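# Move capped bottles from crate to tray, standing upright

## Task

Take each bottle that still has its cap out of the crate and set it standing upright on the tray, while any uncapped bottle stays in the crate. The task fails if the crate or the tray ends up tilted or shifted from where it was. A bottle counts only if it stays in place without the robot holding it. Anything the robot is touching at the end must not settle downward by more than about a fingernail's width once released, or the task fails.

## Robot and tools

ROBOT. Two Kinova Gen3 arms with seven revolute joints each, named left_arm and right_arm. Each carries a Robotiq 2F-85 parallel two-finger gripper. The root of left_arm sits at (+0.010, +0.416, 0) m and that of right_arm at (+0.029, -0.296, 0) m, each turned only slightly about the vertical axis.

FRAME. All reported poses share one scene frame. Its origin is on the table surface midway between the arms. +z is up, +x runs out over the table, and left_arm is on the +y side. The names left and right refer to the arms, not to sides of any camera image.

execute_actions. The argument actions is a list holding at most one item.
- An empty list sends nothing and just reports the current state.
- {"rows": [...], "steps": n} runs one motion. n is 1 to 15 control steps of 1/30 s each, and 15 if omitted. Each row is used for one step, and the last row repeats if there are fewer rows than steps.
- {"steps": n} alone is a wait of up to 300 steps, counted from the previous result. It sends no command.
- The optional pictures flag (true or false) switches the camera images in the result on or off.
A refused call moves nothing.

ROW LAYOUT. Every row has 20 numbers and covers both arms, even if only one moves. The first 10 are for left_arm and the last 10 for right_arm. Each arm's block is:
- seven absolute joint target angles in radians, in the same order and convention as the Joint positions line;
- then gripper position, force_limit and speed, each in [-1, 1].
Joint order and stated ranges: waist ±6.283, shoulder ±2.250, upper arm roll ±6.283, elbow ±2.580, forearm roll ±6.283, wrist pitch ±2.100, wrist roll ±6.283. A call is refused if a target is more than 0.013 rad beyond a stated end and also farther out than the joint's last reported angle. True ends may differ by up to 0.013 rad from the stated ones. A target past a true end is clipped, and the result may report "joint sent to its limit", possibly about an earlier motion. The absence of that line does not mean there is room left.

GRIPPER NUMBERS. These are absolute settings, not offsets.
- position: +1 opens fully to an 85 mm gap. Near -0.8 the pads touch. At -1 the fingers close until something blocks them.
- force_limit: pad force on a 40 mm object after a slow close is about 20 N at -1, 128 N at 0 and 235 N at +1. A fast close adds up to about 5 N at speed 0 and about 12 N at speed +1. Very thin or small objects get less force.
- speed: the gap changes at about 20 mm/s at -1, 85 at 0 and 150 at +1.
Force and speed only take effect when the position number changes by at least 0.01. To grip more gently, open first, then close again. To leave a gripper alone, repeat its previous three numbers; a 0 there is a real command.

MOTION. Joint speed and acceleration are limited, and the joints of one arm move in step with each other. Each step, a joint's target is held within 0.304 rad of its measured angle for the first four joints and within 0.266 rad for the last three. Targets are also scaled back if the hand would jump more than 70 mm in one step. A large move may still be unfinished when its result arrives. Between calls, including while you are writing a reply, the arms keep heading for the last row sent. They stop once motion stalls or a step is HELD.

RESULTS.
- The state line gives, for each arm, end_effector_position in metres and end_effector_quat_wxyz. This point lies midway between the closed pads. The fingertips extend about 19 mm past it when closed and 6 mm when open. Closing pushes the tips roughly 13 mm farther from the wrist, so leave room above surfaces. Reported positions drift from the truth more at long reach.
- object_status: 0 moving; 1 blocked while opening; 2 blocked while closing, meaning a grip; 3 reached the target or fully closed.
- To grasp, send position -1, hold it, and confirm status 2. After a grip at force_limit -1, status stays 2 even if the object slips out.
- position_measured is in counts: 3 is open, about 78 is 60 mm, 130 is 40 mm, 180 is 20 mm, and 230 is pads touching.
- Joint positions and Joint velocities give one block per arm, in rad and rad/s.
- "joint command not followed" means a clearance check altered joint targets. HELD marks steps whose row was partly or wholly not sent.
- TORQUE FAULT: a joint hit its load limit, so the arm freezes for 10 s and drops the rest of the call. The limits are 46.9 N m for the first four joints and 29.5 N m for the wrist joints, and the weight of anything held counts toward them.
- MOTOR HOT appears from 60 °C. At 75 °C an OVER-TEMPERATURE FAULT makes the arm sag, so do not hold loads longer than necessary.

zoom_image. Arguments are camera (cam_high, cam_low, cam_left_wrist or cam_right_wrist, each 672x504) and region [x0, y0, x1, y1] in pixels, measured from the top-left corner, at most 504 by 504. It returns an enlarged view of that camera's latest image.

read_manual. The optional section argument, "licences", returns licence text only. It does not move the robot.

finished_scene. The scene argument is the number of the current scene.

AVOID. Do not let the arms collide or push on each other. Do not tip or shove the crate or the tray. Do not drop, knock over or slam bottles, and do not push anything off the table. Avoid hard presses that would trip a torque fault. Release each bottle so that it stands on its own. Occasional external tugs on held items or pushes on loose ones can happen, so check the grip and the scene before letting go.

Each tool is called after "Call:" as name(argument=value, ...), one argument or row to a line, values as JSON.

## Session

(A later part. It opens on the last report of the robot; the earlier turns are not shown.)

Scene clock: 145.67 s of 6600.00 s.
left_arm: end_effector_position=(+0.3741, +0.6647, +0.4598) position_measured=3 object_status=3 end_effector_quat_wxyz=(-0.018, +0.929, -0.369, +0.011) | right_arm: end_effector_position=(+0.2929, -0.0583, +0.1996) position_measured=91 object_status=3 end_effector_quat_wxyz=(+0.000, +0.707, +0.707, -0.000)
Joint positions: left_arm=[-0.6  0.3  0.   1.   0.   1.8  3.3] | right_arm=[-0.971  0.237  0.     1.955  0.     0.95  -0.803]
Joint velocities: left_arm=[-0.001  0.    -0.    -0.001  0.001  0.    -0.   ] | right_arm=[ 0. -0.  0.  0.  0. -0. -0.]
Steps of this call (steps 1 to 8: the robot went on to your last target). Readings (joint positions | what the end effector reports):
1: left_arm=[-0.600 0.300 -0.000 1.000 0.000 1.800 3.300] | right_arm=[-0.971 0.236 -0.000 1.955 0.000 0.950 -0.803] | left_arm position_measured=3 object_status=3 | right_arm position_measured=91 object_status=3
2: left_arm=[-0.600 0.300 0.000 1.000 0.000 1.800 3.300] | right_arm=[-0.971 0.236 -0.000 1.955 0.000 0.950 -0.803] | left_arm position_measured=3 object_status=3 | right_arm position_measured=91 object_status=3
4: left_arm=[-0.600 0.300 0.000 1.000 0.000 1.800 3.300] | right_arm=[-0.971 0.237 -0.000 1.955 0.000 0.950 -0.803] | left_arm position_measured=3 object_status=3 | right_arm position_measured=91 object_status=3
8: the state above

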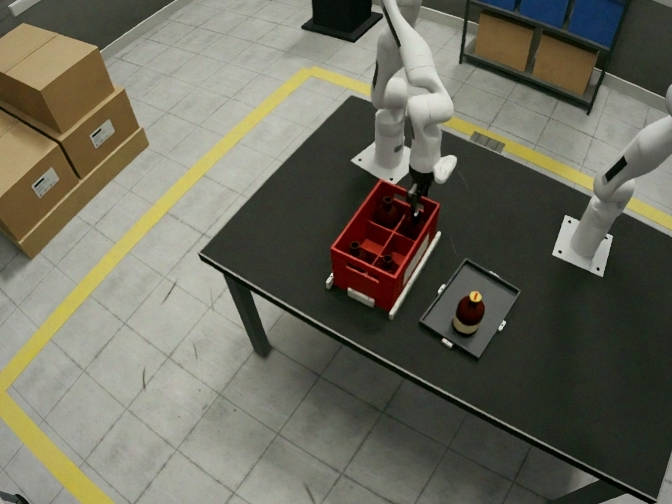

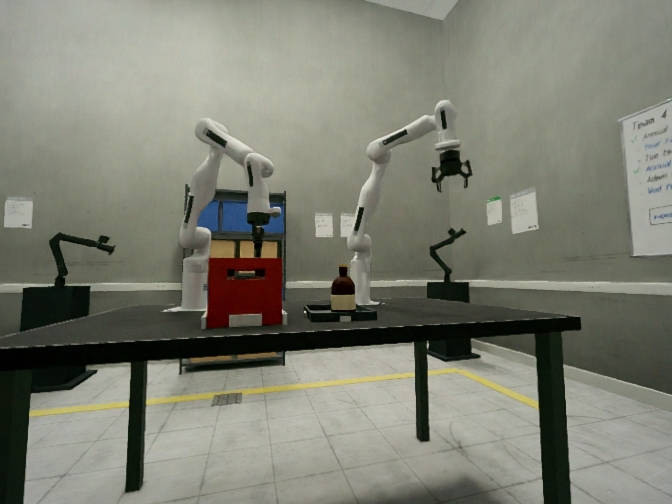

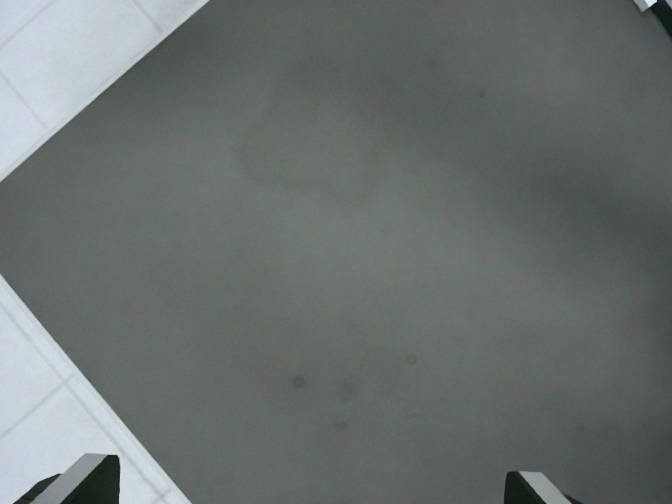

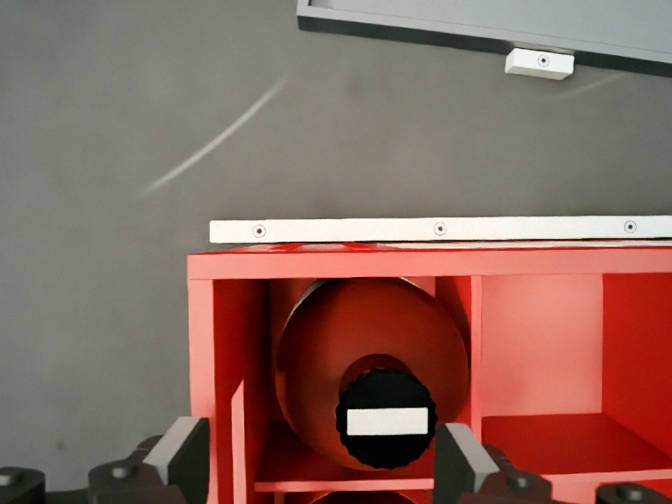

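Call:
execute_actions(
  actions=[
    {"rows":[[-0.6,0.3,0,1.0,0,1.8,3.3,1,0,0,-0.928,0.26,0,1.922,0,0.959,-0.76,0.3,-0.3,0]],"steps":10},
  ],
  pictures=false,
)

Call:
execute_actions(
  actions=[
    {"rows":[[-0.6,0.3,0,1.0,0,1.8,3.3,1,0,0,-0.928,0.348,0,2.009,0,0.785,-0.76,0.3,-0.3,0]]},
  ],
  pictures=false,
)

Call:
execute_actions(
  actions=[
    {"rows":[[-0.6,0.3,0,1.0,0,1.8,3.3,1,0,0,-0.928,0.348,0,2.009,0,0.785,-0.76,-1,-0.3,0]]},
  ],
  pictures=false,
)

Call:
execute_actions(
  actions=[
    {"steps":8},
  ],
  pictures=false,
)

Call:
execute_actions(
  actions=[
    {"rows":[[-0.6,0.3,0,1.0,0,1.8,3.3,1,0,0,-0.928,0.26,0,1.922,0,0.959,-0.76,-1,-0.3,0]],"steps":10},
  ],
  pictures=false,
)

Call:
execute_actions(
  actions=[
    {"rows":[[-0.6,0.3,0,1.0,0,1.8,3.3,1,0,0,-0.928,0.169,0,1.7555,0,1.217,-0.76,-1,-0.3,0]],"steps":11},
  ],
  pictures=false,
)

Call:
execute_actions(
  actions=[
    {"rows":[[-0.6,0.3,0,1.0,0,1.8,3.3,1,0,0,-0.928,0.126,0,1.545,0,1.471,-0.76,-1,-0.3,0]]},
  ],
  pictures=false,
)

Call:
execute_actions(
  actions=[
    {"rows":[[-0.6,0.3,0,1.0,0,1.8,3.3,1,0,0,-1.03,0.303,0,1.318,0,1.521,-0.86,-1,-0.3,0]],"steps":12},
  ],
  pictures=false,
)

Call:
execute_actions(
  actions=[
    {"rows":[[-0.6,0.3,0,1.0,0,1.8,3.3,1,0,0,-1.16,0.62,0,0.811,0,1.71,-0.99,-1,-0.3,0]]},
  ],
  pictures=false,
)

Call:
execute_actions(
  actions=[
    {"steps":8},
  ],
  pictures=false,
)

Call:
execute_actions(
  actions=[
    {"rows":[[-0.6,0.3,0,1.0,0,1.8,3.3,1,0,0,-1.2175,0.754,0,1.077,0,1.311,-1.05,-1,-0.3,0]]},
  ],
  pictures=false,
)

Call:
execute_actions(
  actions=[
    {"steps":15},
  ],
)

Scene clock: 178.93 s of 6600.00 s.
left_arm: end_effector_position=(+0.3741, +0.6647, +0.4598) position_measured=3 object_status=3 end_effector_quat_wxyz=(-0.018, +0.929, -0.369, +0.011) | right_arm: end_effector_position=(+0.3108, -0.0615, +0.2000) position_measured=91 object_status=3 end_effector_quat_wxyz=(+0.000, +0.707, +0.707, +0.001)
Joint positions: left_arm=[-0.6  0.3  0.   1.   0.   1.8  3.3] | right_arm=[-0.93   0.259  0.     1.922 -0.     0.959 -0.76 ]
Joint velocities: left_arm=[-0.     0.     0.    -0.001 -0.    -0.    -0.   ] | right_arm=[ 0.014  0.008 -0.002 -0.003  0.001  0.002  0.002]
Steps of this call (steps 1 to 15: the robot went on to your last target; steps 16 to 90: nothing new was sent; then 29.93 s passed at rest; steps 91 to 100: all 10 steps of this action). Readings (joint positions | what the end effector reports):
91: left_arm=[-0.600 0.300 0.000 1.000 0.000 1.800 3.300] | right_arm=[-0.970 0.238 -0.000 1.954 -0.000 0.950 -0.802] | left_arm position_measured=3 object_status=3 | right_arm position_measured=91 object_status=3
92: left_arm=[-0.600 0.300 0.000 1.000 0.000 1.800 3.300] | right_arm=[-0.963 0.241 -0.001 1.951 -0.001 0.951 -0.798] | left_arm position_measured=3 object_status=3 | right_arm position_measured=91 object_status=3
94: left_arm=[-0.600 0.300 -0.000 1.000 0.000 1.800 3.300] | right_arm=[-0.941 0.253 -0.001 1.934 -0.000 0.956 -0.777] | left_arm position_measured=3 object_status=3 | right_arm position_measured=91 object_status=3
98: left_arm=[-0.600 0.300 0.000 1.000 0.000 1.800 3.300] | right_arm=[-0.931 0.258 0.000 1.923 0.000 0.959 -0.760] | left_arm position_measured=3 object_status=3 | right_arm position_measured=91 object_status=3
100: the state above

Scene clock: 179.43 s of 6600.00 s.
left_arm: end_effector_position=(+0.3741, +0.6647, +0.4598) position_measured=3 object_status=3 end_effector_quat_wxyz=(-0.018, +0.929, -0.369, +0.011) | right_arm: end_effector_position=(+0.3125, -0.0614, +0.1485) position_measured=91 object_status=3 end_effector_quat_wxyz=(+0.000, +0.708, +0.707, +0.003)
Joint positions: left_arm=[-0.6  0.3  0.   1.   0.   1.8  3.3] | right_arm=[-0.927  0.344  0.001  2.007  0.     0.785 -0.76 ]
Joint velocities: left_arm=[-0.002  0.    -0.    -0.    -0.     0.    -0.   ] | right_arm=[ 0.001  0.002  0.    -0.001  0.    -0.    -0.001]
Steps of this call (steps 1 to 15: all 15 steps of this action). Readings (joint positions | what the end effector reports):
1: left_arm=[-0.600 0.300 -0.000 1.000 -0.000 1.800 3.300] | right_arm=[-0.929 0.260 0.000 1.923 -0.000 0.958 -0.760] | left_arm position_measured=3 object_status=3 | right_arm position_measured=91 object_status=3
2: left_arm=[-0.600 0.300 -0.000 1.000 0.000 1.800 3.300] | right_arm=[-0.929 0.266 0.000 1.927 -0.000 0.949 -0.760] | left_arm position_measured=3 object_status=3 | right_arm position_measured=91 object_status=3
4: left_arm=[-0.600 0.300 -0.000 1.000 0.000 1.800 3.300] | right_arm=[-0.928 0.294 0.000 1.951 0.000 0.900 -0.760] | left_arm position_measured=3 object_status=3 | right_arm position_measured=91 object_status=3
8: left_arm=[-0.600 0.300 -0.000 1.000 0.000 1.800 3.300] | right_arm=[-0.928 0.343 -0.000 2.005 0.000 0.793 -0.760] | left_arm position_measured=3 object_status=3 | right_arm position_measured=91 object_status=3
15: the state above

Scene clock: 179.93 s of 6600.00 s.
left_arm: end_effector_position=(+0.3741, +0.6647, +0.4598) position_measured=3 object_status=3 end_effector_quat_wxyz=(-0.018, +0.929, -0.369, +0.011) | right_arm: end_effector_position=(+0.3110, -0.0620, +0.1471) position_measured=167 object_status=0 end_effector_quat_wxyz=(-0.000, +0.707, +0.707, +0.000)
Joint positions: left_arm=[-0.6  0.3  0.   1.  -0.   1.8  3.3] | right_arm=[-0.928  0.347 -0.     2.009 -0.     0.786 -0.76 ]
Joint velocities: left_arm=[-0.    -0.001  0.    -0.001  0.     0.     0.   ] | right_arm=[-0.    -0.     0.    -0.     0.001 -0.     0.001]
Steps of this call (steps 1 to 15: all 15 steps of this action). Readings (joint positions | what the end effector reports):
1: left_arm=[-0.600 0.300 0.000 1.000 0.000 1.800 3.300] | right_arm=[-0.927 0.344 0.001 2.007 0.000 0.785 -0.760] | left_arm position_measured=3 object_status=3 | right_arm position_measured=91 object_status=0
2: left_arm=[-0.600 0.300 0.000 1.000 0.000 1.800 3.300] | right_arm=[-0.927 0.344 0.001 2.007 0.000 0.785 -0.760] | left_arm position_measured=3 object_status=3 | right_arm position_measured=92 object_status=0
4: left_arm=[-0.600 0.300 0.000 1.000 0.000 1.800 3.300] | right_arm=[-0.928 0.345 0.000 2.007 0.000 0.785 -0.760] | left_arm position_measured=3 object_status=3 | right_arm position_measured=102 object_status=0
8: left_arm=[-0.600 0.300 0.000 1.000 0.000 1.800 3.300] | right_arm=[-0.928 0.346 0.000 2.008 0.000 0.785 -0.760] | left_arm position_measured=3 object_status=3 | right_arm position_measured=131 object_status=0
15: the state above

Scene clock: 180.20 s of 6600.00 s.
left_arm: end_effector_position=(+0.3741, +0.6647, +0.4598) position_measured=3 object_status=3 end_effector_quat_wxyz=(-0.018, +0.929, -0.369, +0.011) | right_arm: end_effector_position=(+0.3110, -0.0620, +0.1471) position_measured=167 object_status=2 end_effector_quat_wxyz=(-0.000, +0.707, +0.707, +0.000)
Joint positions: left_arm=[-0.6  0.3  0.   1.   0.   1.8  3.3] | right_arm=[-0.928  0.347 -0.     2.009 -0.     0.786 -0.76 ]
Joint velocities: left_arm=[-0.    -0.    -0.    -0.001 -0.     0.    -0.   ] | right_arm=[ 0.  0.  0.  0. -0.  0. -0.]
Steps of this call (steps 1 to 8: the robot went on to your last target). Readings (joint positions | what the end effector reports):
1: left_arm=[-0.600 0.300 0.000 1.000 0.000 1.800 3.300] | right_arm=[-0.928 0.347 -0.000 2.009 -0.000 0.786 -0.760] | left_arm position_measured=3 object_status=3 | right_arm position_measured=167 object_status=0
2: left_arm=[-0.600 0.300 0.000 1.000 0.000 1.800 3.300] | right_arm=[-0.928 0.347 -0.000 2.009 -0.000 0.786 -0.760] | left_arm position_measured=3 object_status=3 | right_arm position_measured=167 object_status=0
4: left_arm=[-0.600 0.300 0.000 1.000 0.000 1.800 3.300] | right_arm=[-0.928 0.347 -0.000 2.009 -0.000 0.786 -0.760] | left_arm position_measured=3 object_status=3 | right_arm position_measured=167 object_status=2
8: the state above

Scene clock: 180.53 s of 6600.00 s.
left_arm: end_effector_position=(+0.3741, +0.6647, +0.4598) position_measured=3 object_status=3 end_effector_quat_wxyz=(-0.018, +0.929, -0.369, +0.011) | right_arm: end_effector_position=(+0.3111, -0.0620, +0.1984) position_measured=167 object_status=2 end_effector_quat_wxyz=(-0.000, +0.707, +0.707, -0.001)
Joint positions: left_arm=[-0.6  0.3 -0.   1.   0.   1.8  3.3] | right_arm=[-0.928  0.263  0.     1.922 -0.     0.958 -0.76 ]
Joint velocities: left_arm=[ 0.    -0.     0.     0.001  0.    -0.    -0.   ] | right_arm=[-0.    -0.022 -0.001 -0.004  0.001  0.036  0.   ]
Steps of this call (steps 1 to 10: all 10 steps of this action). Readings (joint positions | what the end effector reports):
1: left_arm=[-0.600 0.300 0.000 1.000 0.000 1.800 3.300] | right_arm=[-0.928 0.346 -0.000 2.008 -0.000 0.787 -0.760] | left_arm position_measured=3 object_status=3 | right_arm position_measured=167 object_status=2
2: left_arm=[-0.600 0.300 0.000 1.000 0.000 1.800 3.300] | right_arm=[-0.928 0.341 -0.000 2.005 -0.000 0.795 -0.760] | left_arm position_measured=3 object_status=3 | right_arm position_measured=167 object_status=2
4: left_arm=[-0.600 0.300 0.000 1.000 -0.000 1.800 3.300] | right_arm=[-0.928 0.316 -0.000 1.982 0.000 0.845 -0.760] | left_arm position_measured=3 object_status=3 | right_arm position_measured=167 object_status=2
8: left_arm=[-0.600 0.300 -0.000 1.000 0.000 1.800 3.300] | right_arm=[-0.928 0.266 0.000 1.925 -0.000 0.951 -0.760] | left_arm position_measured=3 object_status=3 | right_arm position_measured=167 object_status=2
10: the state above

Scene clock: 180.90 s of 6600.00 s.
left_arm: end_effector_position=(+0.3741, +0.6647, +0.4598) position_measured=3 object_status=3 end_effector_quat_wxyz=(-0.018, +0.929, -0.369, +0.011) | right_arm: end_effector_position=(+0.3114, -0.0617, +0.2773) position_measured=167 object_status=2 end_effector_quat_wxyz=(-0.000, +0.707, +0.707, -0.000)
Joint positions: left_arm=[-0.6  0.3 -0.   1.   0.   1.8  3.3] | right_arm=[-0.928  0.172  0.     1.759 -0.     1.211 -0.76 ]
Joint velocities: left_arm=[-0.     0.     0.     0.     0.001 -0.     0.   ] | right_arm=[ 0.001 -0.062  0.    -0.128  0.     0.209  0.   ]
Steps of this call (steps 1 to 11: all 11 steps of this action). Readings (joint positions | what the end effector reports):
1: left_arm=[-0.600 0.300 -0.000 1.000 0.000 1.800 3.300] | right_arm=[-0.928 0.262 0.000 1.922 0.000 0.960 -0.760] | left_arm position_measured=3 object_status=3 | right_arm position_measured=167 object_status=2
2: left_arm=[-0.600 0.300 0.000 1.000 0.000 1.800 3.300] | right_arm=[-0.928 0.259 -0.000 1.917 -0.000 0.967 -0.760] | left_arm position_measured=3 object_status=3 | right_arm position_measured=167 object_status=2
4: left_arm=[-0.600 0.300 0.000 1.000 0.000 1.800 3.300] | right_arm=[-0.928 0.243 -0.000 1.891 0.000 1.008 -0.760] | left_arm position_measured=3 object_status=3 | right_arm position_measured=167 object_status=2
8: left_arm=[-0.600 0.300 0.000 1.000 0.000 1.800 3.300] | right_arm=[-0.928 0.191 -0.000 1.796 -0.000 1.153 -0.760] | left_arm position_measured=3 object_status=3 | right_arm position_measured=167 object_status=2
11: the state above

Scene clock: 181.40 s of 6600.00 s.
left_arm: end_effector_position=(+0.3741, +0.6647, +0.4598) position_measured=3 object_status=3 end_effector_quat_wxyz=(-0.018, +0.929, -0.369, +0.011) | right_arm: end_effector_position=(+0.3109, -0.0622, +0.3595) position_measured=167 object_status=2 end_effector_quat_wxyz=(-0.000, +0.707, +0.707, -0.000)
Joint positions: left_arm=[-0.6  0.3 -0.   1.   0.   1.8  3.3] | right_arm=[-0.928  0.126  0.     1.545  0.     1.471 -0.76 ]
Joint velocities: left_arm=[ 0.001 -0.003 -0.     0.     0.     0.     0.   ] | right_arm=[-0.     0.002 -0.    -0.005 -0.001  0.007 -0.   ]
Steps of this call (steps 1 to 15: all 15 steps of this action). Readings (joint positions | what the end effector reports):
1: left_arm=[-0.600 0.300 0.000 1.000 0.000 1.800 3.300] | right_arm=[-0.928 0.171 0.000 1.756 0.000 1.216 -0.760] | left_arm position_measured=3 object_status=3 | right_arm position_measured=167 object_status=2
2: left_arm=[-0.600 0.300 0.000 1.000 0.000 1.800 3.300] | right_arm=[-0.928 0.170 0.000 1.751 -0.000 1.223 -0.760] | left_arm position_measured=3 object_status=3 | right_arm position_measured=167 object_status=2
4: left_arm=[-0.600 0.300 0.000 1.000 0.000 1.800 3.300] | right_arm=[-0.928 0.164 -0.000 1.724 0.000 1.255 -0.760] | left_arm position_measured=3 object_status=3 | right_arm position_measured=167 object_status=2
8: left_arm=[-0.600 0.300 0.000 1.000 0.000 1.800 3.300] | right_arm=[-0.928 0.141 -0.000 1.615 0.000 1.386 -0.760] | left_arm position_measured=3 object_status=3 | right_arm position_measured=167 object_status=2
15: the state above

Scene clock: 181.80 s of 6600.00 s.
left_arm: end_effector_position=(+0.3741, +0.6647, +0.4598) position_measured=3 object_status=3 end_effector_quat_wxyz=(-0.018, +0.929, -0.369, +0.011) | right_arm: end_effector_position=(+0.3333, +0.0183, +0.3608) position_measured=167 object_status=2 end_effector_quat_wxyz=(-0.001, +0.707, +0.707, +0.002)
Joint positions: left_arm=[-0.6  0.3  0.   1.   0.   1.8  3.3] | right_arm=[-1.024  0.293 -0.001  1.327 -0.001  1.518 -0.857]
Joint velocities: left_arm=[ 0.     0.002 -0.    -0.002  0.001 -0.     0.   ] | right_arm=[-0.095  0.159 -0.004 -0.245 -0.001  0.054 -0.112]
Steps of this call (steps 1 to 12: all 12 steps of this action). Readings (joint positions | what the end effector reports):
1: left_arm=[-0.600 0.300 0.000 1.000 0.000 1.800 3.300] | right_arm=[-0.929 0.127 0.000 1.544 0.000 1.471 -0.760] | left_arm position_measured=3 object_status=3 | right_arm position_measured=167 object_status=2
2: left_arm=[-0.600 0.300 0.000 1.000 0.000 1.800 3.300] | right_arm=[-0.931 0.132 0.001 1.539 0.001 1.473 -0.762] | left_arm position_measured=3 object_status=3 | right_arm position_measured=167 object_status=2
4: left_arm=[-0.600 0.300 0.000 1.000 0.000 1.800 3.300] | right_arm=[-0.945 0.154 0.001 1.513 0.001 1.480 -0.773] | left_arm position_measured=3 object_status=3 | right_arm position_measured=167 object_status=2
8: left_arm=[-0.600 0.300 0.000 1.000 0.000 1.800 3.300] | right_arm=[-0.994 0.242 0.001 1.402 0.000 1.502 -0.823] | left_arm position_measured=3 object_status=3 | right_arm position_measured=167 object_status=2
12: the state above

Scene clock: 182.30 s of 6600.00 s.
left_arm: end_effector_position=(+0.3741, +0.6647, +0.4598) position_measured=3 object_status=3 end_effector_quat_wxyz=(-0.018, +0.929, -0.369, +0.011) | right_arm: end_effector_position=(+0.3501, +0.1388, +0.3542) position_measured=167 object_status=2 end_effector_quat_wxyz=(+0.002, +0.707, +0.707, -0.011)
Joint positions: left_arm=[-0.6  0.3  0.   1.   0.   1.8  3.3] | right_arm=[-1.148  0.59  -0.     0.881 -0.     1.693 -0.979]
Joint velocities: left_arm=[-0.001 -0.001  0.    -0.001 -0.001 -0.    -0.   ] | right_arm=[-0.127  0.3   -0.001 -0.812 -0.001  0.184 -0.126]
Steps of this call (steps 1 to 15: all 15 steps of this action). Readings (joint positions | what the end effector reports):
1: left_arm=[-0.600 0.300 0.000 1.000 0.000 1.800 3.300] | right_arm=[-1.027 0.298 -0.001 1.320 -0.001 1.520 -0.860] | left_arm position_measured=3 object_status=3 | right_arm position_measured=167 object_status=2
2: left_arm=[-0.600 0.300 0.000 1.000 0.000 1.800 3.300] | right_arm=[-1.032 0.307 -0.000 1.310 0.000 1.525 -0.863] | left_arm position_measured=3 object_status=3 | right_arm position_measured=167 object_status=2
4: left_arm=[-0.600 0.300 0.000 1.000 0.000 1.800 3.300] | right_arm=[-1.048 0.343 0.001 1.276 0.001 1.544 -0.878] | left_arm position_measured=3 object_status=3 | right_arm position_measured=167 object_status=2
8: left_arm=[-0.600 0.300 0.000 1.000 0.000 1.800 3.300] | right_arm=[-1.097 0.464 0.000 1.145 -0.000 1.614 -0.927] | left_arm position_measured=3 object_status=3 | right_arm position_measured=167 object_status=2
15: the state above

Scene clock: 182.57 s of 6600.00 s.
left_arm: end_effector_position=(+0.3741, +0.6647, +0.4598) position_measured=3 object_status=3 end_effector_quat_wxyz=(-0.018, +0.929, -0.369, +0.011) | right_arm: end_effector_position=(+0.3540, +0.1555, +0.3610) position_measured=167 object_status=2 end_effector_quat_wxyz=(-0.000, +0.707, +0.707, +0.001)
Joint positions: left_arm=[-0.6  0.3  0.   1.   0.   1.8  3.3] | right_arm=[-1.16   0.617 -0.     0.811 -0.     1.71  -0.99 ]
Joint velocities: left_arm=[ 0.001  0.001  0.     0.    -0.     0.     0.   ] | right_arm=[-0.004  0.023  0.003 -0.006  0.002  0.003  0.   ]
Steps of this call (steps 1 to 8: the robot went on to your last target). Readings (joint positions | what the end effector reports):
1: left_arm=[-0.600 0.300 0.000 1.000 0.000 1.800 3.300] | right_arm=[-1.152 0.599 -0.000 0.857 -0.000 1.698 -0.983] | left_arm position_measured=3 object_status=3 | right_arm position_measured=167 object_status=2
2: left_arm=[-0.600 0.300 0.000 1.000 0.000 1.800 3.300] | right_arm=[-1.155 0.606 -0.001 0.838 -0.000 1.703 -0.986] | left_arm position_measured=3 object_status=3 | right_arm position_measured=167 object_status=2
4: left_arm=[-0.600 0.300 -0.000 1.000 0.000 1.800 3.300] | right_arm=[-1.158 0.614 -0.001 0.816 -0.000 1.708 -0.989] | left_arm position_measured=3 object_status=3 | right_arm position_measured=167 object_status=2
8: the state above

Scene clock: 183.07 s of 6600.00 s.
left_arm: end_effector_position=(+0.3741, +0.6647, +0.4598) position_measured=3 object_status=3 end_effector_quat_wxyz=(-0.018, +0.929, -0.369, +0.011) | right_arm: end_effector_position=(+0.3453, +0.2028, +0.2045) position_measured=167 object_status=2 end_effector_quat_wxyz=(+0.000, +0.708, +0.707, -0.003)
Joint positions: left_arm=[-0.6  0.3  0.   1.   0.   1.8  3.3] | right_arm=[-1.215  0.75  -0.001  1.068 -0.     1.329 -1.048]
Joint velocities: left_arm=[ 0.    -0.     0.     0.002  0.    -0.     0.   ] | right_arm=[-0.052  0.139 -0.008  0.26  -0.004 -0.487 -0.057]
Steps of this call (steps 1 to 15: all 15 steps of this action). Readings (joint positions | what the end effector reports):
1: left_arm=[-0.600 0.300 0.000 1.000 0.000 1.800 3.300] | right_arm=[-1.160 0.619 0.000 0.812 0.000 1.709 -0.990] | left_arm position_measured=3 object_status=3 | right_arm position_measured=167 object_status=2
2: left_arm=[-0.600 0.300 0.000 1.000 0.000 1.800 3.300] | right_arm=[-1.161 0.621 0.000 0.816 0.000 1.705 -0.991] | left_arm position_measured=3 object_status=3 | right_arm position_measured=167 object_status=2
4: left_arm=[-0.600 0.300 0.000 1.000 0.000 1.800 3.300] | right_arm=[-1.167 0.633 0.001 0.841 0.001 1.679 -0.997] | left_arm position_measured=3 object_status=3 | right_arm position_measured=167 object_status=2
8: left_arm=[-0.600 0.300 -0.000 1.000 0.000 1.800 3.300] | right_arm=[-1.187 0.680 0.000 0.934 0.000 1.570 -1.018] | left_arm position_measured=3 object_status=3 | right_arm position_measured=167 object_status=2
15: the state above

Scene clock: 183.57 s of 6600.00 s.
left_arm: end_effector_position=(+0.3741, +0.6647, +0.4598) position_measured=3 object_status=3 end_effector_quat_wxyz=(-0.018, +0.929, -0.369, +0.011) | right_arm: end_effector_position=(+0.3453, +0.2048, +0.1993) position_measured=167 object_status=2 end_effector_quat_wxyz=(+0.000, +0.708, +0.707, -0.000)
Joint positions: left_arm=[-0.6  0.3  0.   1.   0.   1.8  3.3] | right_arm=[-1.217  0.754 -0.     1.077 -0.     1.311 -1.05 ]
Joint velocities: left_arm=[-0.    -0.001 -0.     0.    -0.     0.     0.   ] | right_arm=[-0.     0.     0.     0.     0.002 -0.     0.   ]
Steps of this call (steps 1 to 15: the robot went on to your last target). Readings (joint positions | what the end effector reports):
1: left_arm=[-0.600 0.300 0.000 1.000 0.000 1.800 3.300] | right_arm=[-1.216 0.754 -0.001 1.074 -0.001 1.317 -1.049] | left_arm position_measured=3 object_status=3 | right_arm position_measured=167 object_status=2
2: left_arm=[-0.600 0.300 -0.000 1.000 0.000 1.800 3.300] | right_arm=[-1.217 0.755 -0.001 1.076 -0.001 1.313 -1.050] | left_arm position_measured=3 object_status=3 | right_arm position_measured=167 object_status=2
4: left_arm=[-0.600 0.300 0.000 1.000 0.000 1.800 3.300] | right_arm=[-1.217 0.755 -0.000 1.077 -0.000 1.311 -1.050] | left_arm position_measured=3 object_status=3 | right_arm position_measured=167 object_status=2
8: left_arm=[-0.600 0.300 0.000 1.000 0.000 1.800 3.300] | right_arm=[-1.217 0.754 0.000 1.077 0.000 1.311 -1.050] | left_arm position_measured=3 object_status=3 | right_arm position_measured=167 object_status=2
15: the state above

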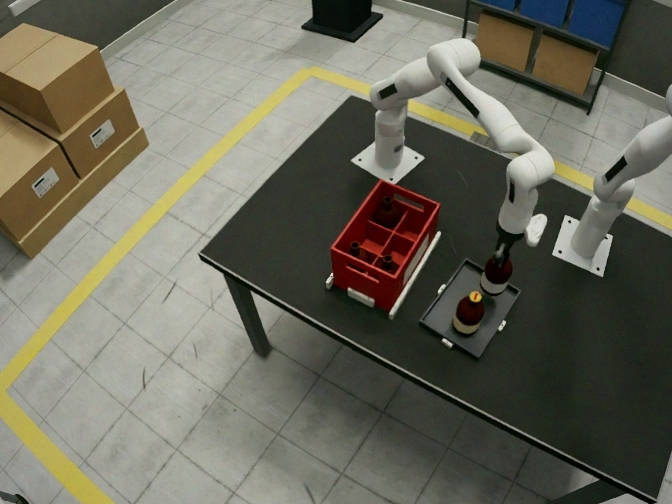

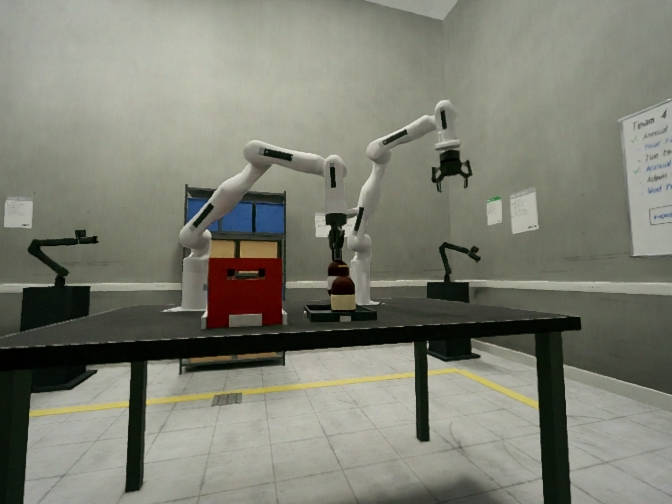

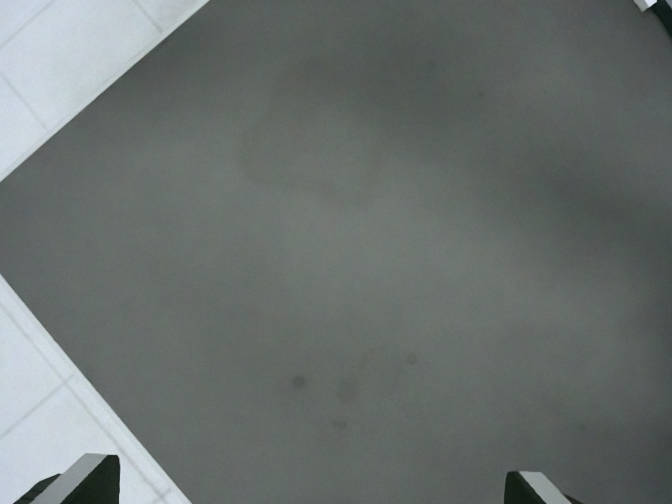

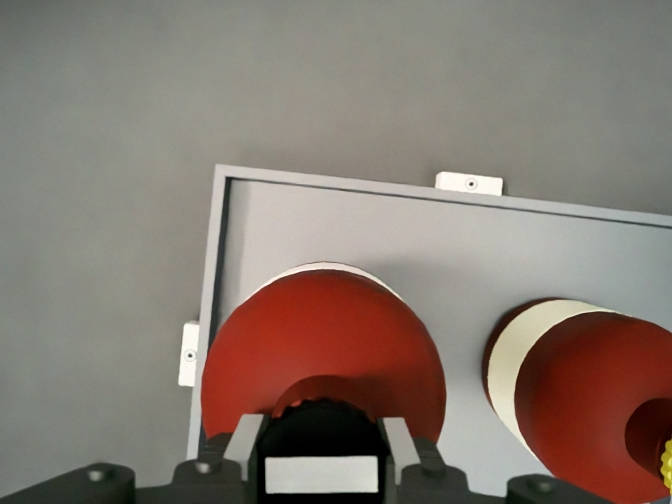

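Call:
execute_actions(
  actions=[
    {"rows":[[-0.6,0.3,0,1.0,0,1.8,3.3,1,0,0,-1.19,0.754,0,1.077,0,1.311,-1.05,-1,-0.3,0]],"steps":8},
  ],
  pictures=false,
)

Call:
execute_actions(
  actions=[
    {"rows":[[-0.6,0.3,0,1.0,0,1.8,3.3,1,0,0,-1.19,0.797,0,1.162,0,1.183,-1.05,-1,-0.3,0]]},
  ],
  pictures=false,
)

Call:
execute_actions(
  actions=[
    {"rows":[[-0.6,0.3,0,1.0,0,1.8,3.3,1,0,0,-1.19,0.803,0,1.172,0,1.167,-1.05,-1,-0.3,0]],"steps":10},
  ],
  pictures=false,
)

Call:
execute_actions(
  actions=[
    {"rows":[[-0.6,0.3,0,1.0,0,1.8,3.3,1,0,0,-1.19,0.801,0,1.168,0,1.173,-1.05,0.3,-0.3,0]]},
  ],
  pictures=false,
)

Call:
execute_actions(
  actions=[
    {"rows":[[-0.6,0.3,0,1.0,0,1.8,3.3,1,0,0,-1.19,0.74,0,1.0,0,1.4,-1.05,0.3,-0.3,0]]},
  ],
)

Scene clock: 199.33 s of 6600.00 s.
left_arm: end_effector_position=(+0.3741, +0.6647, +0.4598) position_measured=3 object_status=3 end_effector_quat_wxyz=(-0.018, +0.929, -0.369, +0.011) | right_arm: end_effector_position=(+0.3593, +0.1956, +0.1994) position_measured=167 object_status=2 end_effector_quat_wxyz=(+0.001, +0.717, +0.697, -0.000)
Joint positions: left_arm=[-0.6  0.3  0.   1.   0.   1.8  3.3] | right_arm=[-1.191  0.754  0.001  1.077  0.001  1.311 -1.05 ]
Joint velocities: left_arm=[-0.001 -0.001  0.    -0.    -0.     0.    -0.   ] | right_arm=[ 0.007 -0.001 -0.02  -0.    -0.016  0.001  0.001]
Steps of this call (steps 1 to 15: the robot went on to your last target; steps 16 to 90: nothing new was sent; then 12.50 s passed at rest; steps 91 to 98: all 8 steps of this action). Readings (joint positions | what the end effector reports):
91: left_arm=[-0.600 0.300 -0.000 1.000 0.000 1.800 3.300] | right_arm=[-1.216 0.754 -0.000 1.077 -0.000 1.311 -1.050] | left_arm position_measured=3 object_status=3 | right_arm position_measured=167 object_status=2
92: left_arm=[-0.600 0.300 -0.000 1.000 0.000 1.800 3.300] | right_arm=[-1.211 0.754 -0.002 1.077 -0.001 1.311 -1.050] | left_arm position_measured=3 object_status=3 | right_arm position_measured=167 object_status=2
94: left_arm=[-0.600 0.300 0.000 1.000 0.000 1.800 3.300] | right_arm=[-1.197 0.754 -0.001 1.077 -0.001 1.311 -1.050] | left_arm position_measured=3 object_status=3 | right_arm position_measured=167 object_status=2
98: the state above

Scene clock: 199.83 s of 6600.00 s.
left_arm: end_effector_position=(+0.3741, +0.6647, +0.4598) position_measured=3 object_status=3 end_effector_quat_wxyz=(-0.018, +0.929, -0.369, +0.011) | right_arm: end_effector_position=(+0.3590, +0.1960, +0.1485) position_measured=167 object_status=2 end_effector_quat_wxyz=(+0.000, +0.717, +0.697, -0.000)
Joint positions: left_arm=[-0.6  0.3  0.   1.   0.   1.8  3.3] | right_arm=[-1.19   0.797  0.     1.162  0.     1.183 -1.05 ]
Joint velocities: left_arm=[ 0.    -0.     0.     0.002  0.     0.     0.   ] | right_arm=[ 0.    -0.002  0.    -0.001 -0.002  0.    -0.001]
Steps of this call (steps 1 to 15: all 15 steps of this action). Readings (joint positions | what the end effector reports):
1: left_arm=[-0.600 0.300 -0.000 1.000 0.000 1.800 3.300] | right_arm=[-1.190 0.754 0.001 1.078 0.000 1.310 -1.050] | left_arm position_measured=3 object_status=3 | right_arm position_measured=167 object_status=2
2: left_arm=[-0.600 0.300 -0.000 1.000 0.000 1.800 3.300] | right_arm=[-1.190 0.756 0.000 1.082 -0.000 1.303 -1.050] | left_arm position_measured=3 object_status=3 | right_arm position_measured=167 object_status=2
4: left_arm=[-0.600 0.300 -0.000 1.000 0.000 1.800 3.300] | right_arm=[-1.190 0.768 0.000 1.106 -0.000 1.265 -1.050] | left_arm position_measured=3 object_status=3 | right_arm position_measured=167 object_status=2
8: left_arm=[-0.600 0.300 -0.000 1.000 0.000 1.800 3.300] | right_arm=[-1.190 0.796 -0.000 1.160 0.000 1.188 -1.050] | left_arm position_measured=3 object_status=3 | right_arm position_measured=167 object_status=2
15: the state above

Scene clock: 200.17 s of 6600.00 s.
left_arm: end_effector_position=(+0.3741, +0.6647, +0.4598) position_measured=3 object_status=3 end_effector_quat_wxyz=(-0.018, +0.929, -0.369, +0.011) | right_arm: end_effector_position=(+0.3593, +0.1965, +0.1442) position_measured=167 object_status=2 end_effector_quat_wxyz=(-0.000, +0.717, +0.697, +0.002)
Joint positions: left_arm=[-0.6  0.3 -0.   1.   0.   1.8  3.3] | right_arm=[-1.19   0.8    0.     1.171 -0.     1.167 -1.05 ]
Joint velocities: left_arm=[ 0.    -0.001  0.     0.001  0.001 -0.    -0.   ] | right_arm=[-0.     0.001 -0.     0.001 -0.    -0.001 -0.   ]
Steps of this call (steps 1 to 10: all 10 steps of this action). Readings (joint positions | what the end effector reports):
1: left_arm=[-0.600 0.300 -0.000 1.000 0.000 1.800 3.300] | right_arm=[-1.190 0.798 0.000 1.163 -0.000 1.182 -1.050] | left_arm position_measured=3 object_status=3 | right_arm position_measured=167 object_status=2
2: left_arm=[-0.600 0.300 -0.000 1.000 0.000 1.800 3.300] | right_arm=[-1.190 0.799 0.000 1.165 0.000 1.177 -1.050] | left_arm position_measured=3 object_status=3 | right_arm position_measured=167 object_status=2
4: left_arm=[-0.600 0.300 0.000 1.000 0.000 1.800 3.300] | right_arm=[-1.190 0.800 -0.000 1.169 -0.000 1.170 -1.050] | left_arm position_measured=3 object_status=3 | right_arm position_measured=167 object_status=2
8: left_arm=[-0.600 0.300 0.000 1.000 0.000 1.800 3.300] | right_arm=[-1.190 0.800 0.000 1.171 -0.000 1.167 -1.050] | left_arm position_measured=3 object_status=3 | right_arm position_measured=167 object_status=2
10: the state above

Scene clock: 200.67 s of 6600.00 s.
left_arm: end_effector_position=(+0.3741, +0.6647, +0.4598) position_measured=3 object_status=3 end_effector_quat_wxyz=(-0.018, +0.929, -0.369, +0.011) | right_arm: end_effector_position=(+0.3590, +0.1959, +0.1445) position_measured=92 object_status=0 end_effector_quat_wxyz=(+0.000, +0.717, +0.697, -0.000)
Joint positions: left_arm=[-0.6  0.3 -0.   1.   0.   1.8  3.3] | right_arm=[-1.19   0.801 -0.     1.168  0.     1.173 -1.05 ]
Joint velocities: left_arm=[-0.    -0.001 -0.     0.001  0.    -0.     0.   ] | right_arm=[-0.  0. -0.  0.  0. -0.  0.]
Steps of this call (steps 1 to 15: all 15 steps of this action). Readings (joint positions | what the end effector reports):
1: left_arm=[-0.600 0.300 0.000 1.000 0.000 1.800 3.300] | right_arm=[-1.190 0.800 0.000 1.170 -0.000 1.168 -1.050] | left_arm position_measured=3 object_status=3 | right_arm position_measured=167 object_status=0
2: left_arm=[-0.600 0.300 0.000 1.000 0.000 1.800 3.300] | right_arm=[-1.190 0.800 0.000 1.170 0.000 1.170 -1.050] | left_arm position_measured=3 object_status=3 | right_arm position_measured=167 object_status=0
4: left_arm=[-0.600 0.300 0.000 1.000 0.000 1.800 3.300] | right_arm=[-1.190 0.801 0.000 1.169 0.000 1.172 -1.050] | left_arm position_measured=3 object_status=3 | right_arm position_measured=156 object_status=0
8: left_arm=[-0.600 0.300 0.000 1.000 0.000 1.800 3.300] | right_arm=[-1.190 0.801 -0.000 1.168 -0.000 1.173 -1.050] | left_arm position_measured=3 object_status=3 | right_arm position_measured=127 object_status=0
15: the state above

Scene clock: 201.17 s of 6600.00 s.
left_arm: end_effector_position=(+0.3741, +0.6647, +0.4598) position_measured=3 object_status=3 end_effector_quat_wxyz=(-0.018, +0.929, -0.369, +0.011) | right_arm: end_effector_position=(+0.3602, +0.1979, +0.2315) position_measured=91 object_status=3 end_effector_quat_wxyz=(-0.000, +0.717, +0.697, +0.001)
Joint positions: left_arm=[-0.6  0.3  0.   1.   0.   1.8  3.3] | right_arm=[-1.19  0.74  0.    1.    0.    1.4  -1.05]
Joint velocities: left_arm=[-0.001  0.    -0.    -0.002  0.     0.     0.   ] | right_arm=[-0.     0.003 -0.    -0.001  0.001  0.003  0.   ]
Steps of this call (steps 1 to 15: all 15 steps of this action). Readings (joint positions | what the end effector reports):
1: left_arm=[-0.600 0.300 0.000 1.000 0.000 1.800 3.300] | right_arm=[-1.190 0.801 -0.000 1.167 0.000 1.174 -1.050] | left_arm position_measured=3 object_status=3 | right_arm position_measured=91 object_status=0
2: left_arm=[-0.600 0.300 0.000 1.000 0.000 1.800 3.300] | right_arm=[-1.190 0.799 -0.000 1.163 0.000 1.180 -1.050] | left_arm position_measured=3 object_status=3 | right_arm position_measured=91 object_status=0
4: left_arm=[-0.600 0.300 -0.000 1.000 0.000 1.800 3.300] | right_arm=[-1.190 0.791 -0.000 1.137 0.000 1.215 -1.050] | left_arm position_measured=3 object_status=3 | right_arm position_measured=91 object_status=0
8: left_arm=[-0.600 0.300 0.000 1.000 0.000 1.800 3.300] | right_arm=[-1.190 0.755 -0.000 1.041 -0.000 1.344 -1.050] | left_arm position_measured=3 object_status=3 | right_arm position_measured=91 object_status=3
15: the state above

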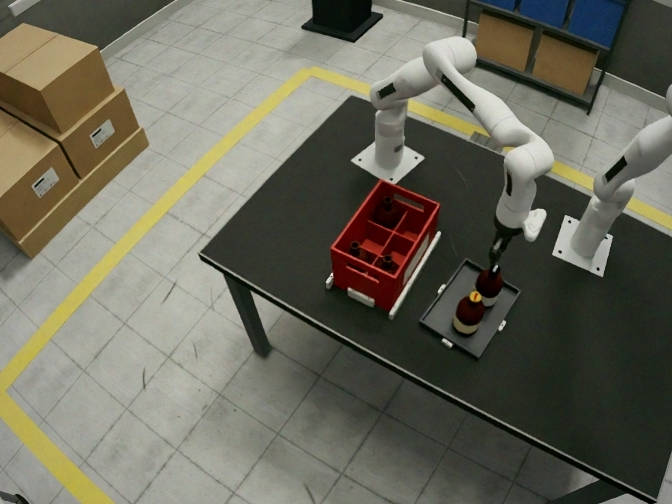

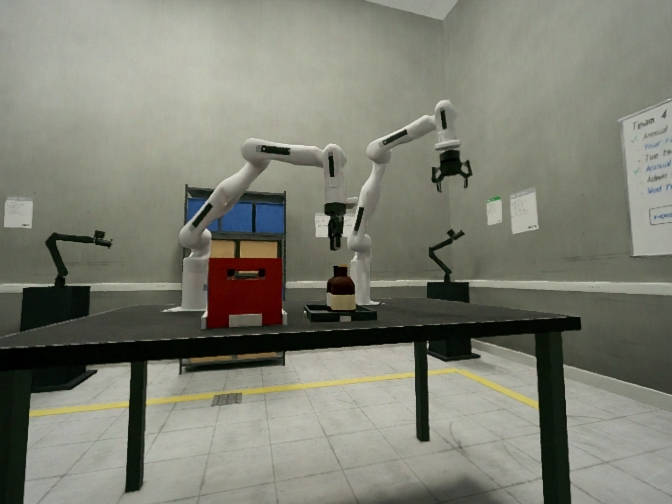

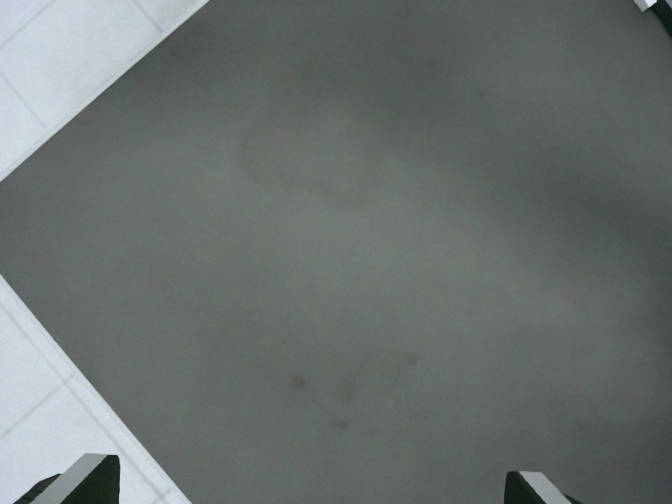

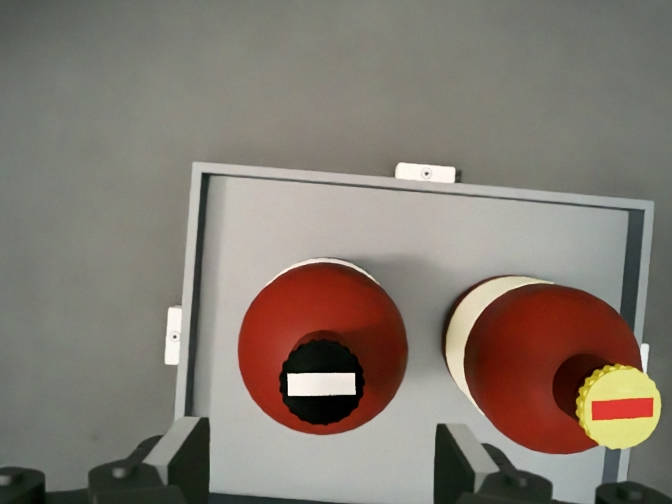

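Call:
finished_scene(
  scene=1,
)

The scene is finished: the task was done.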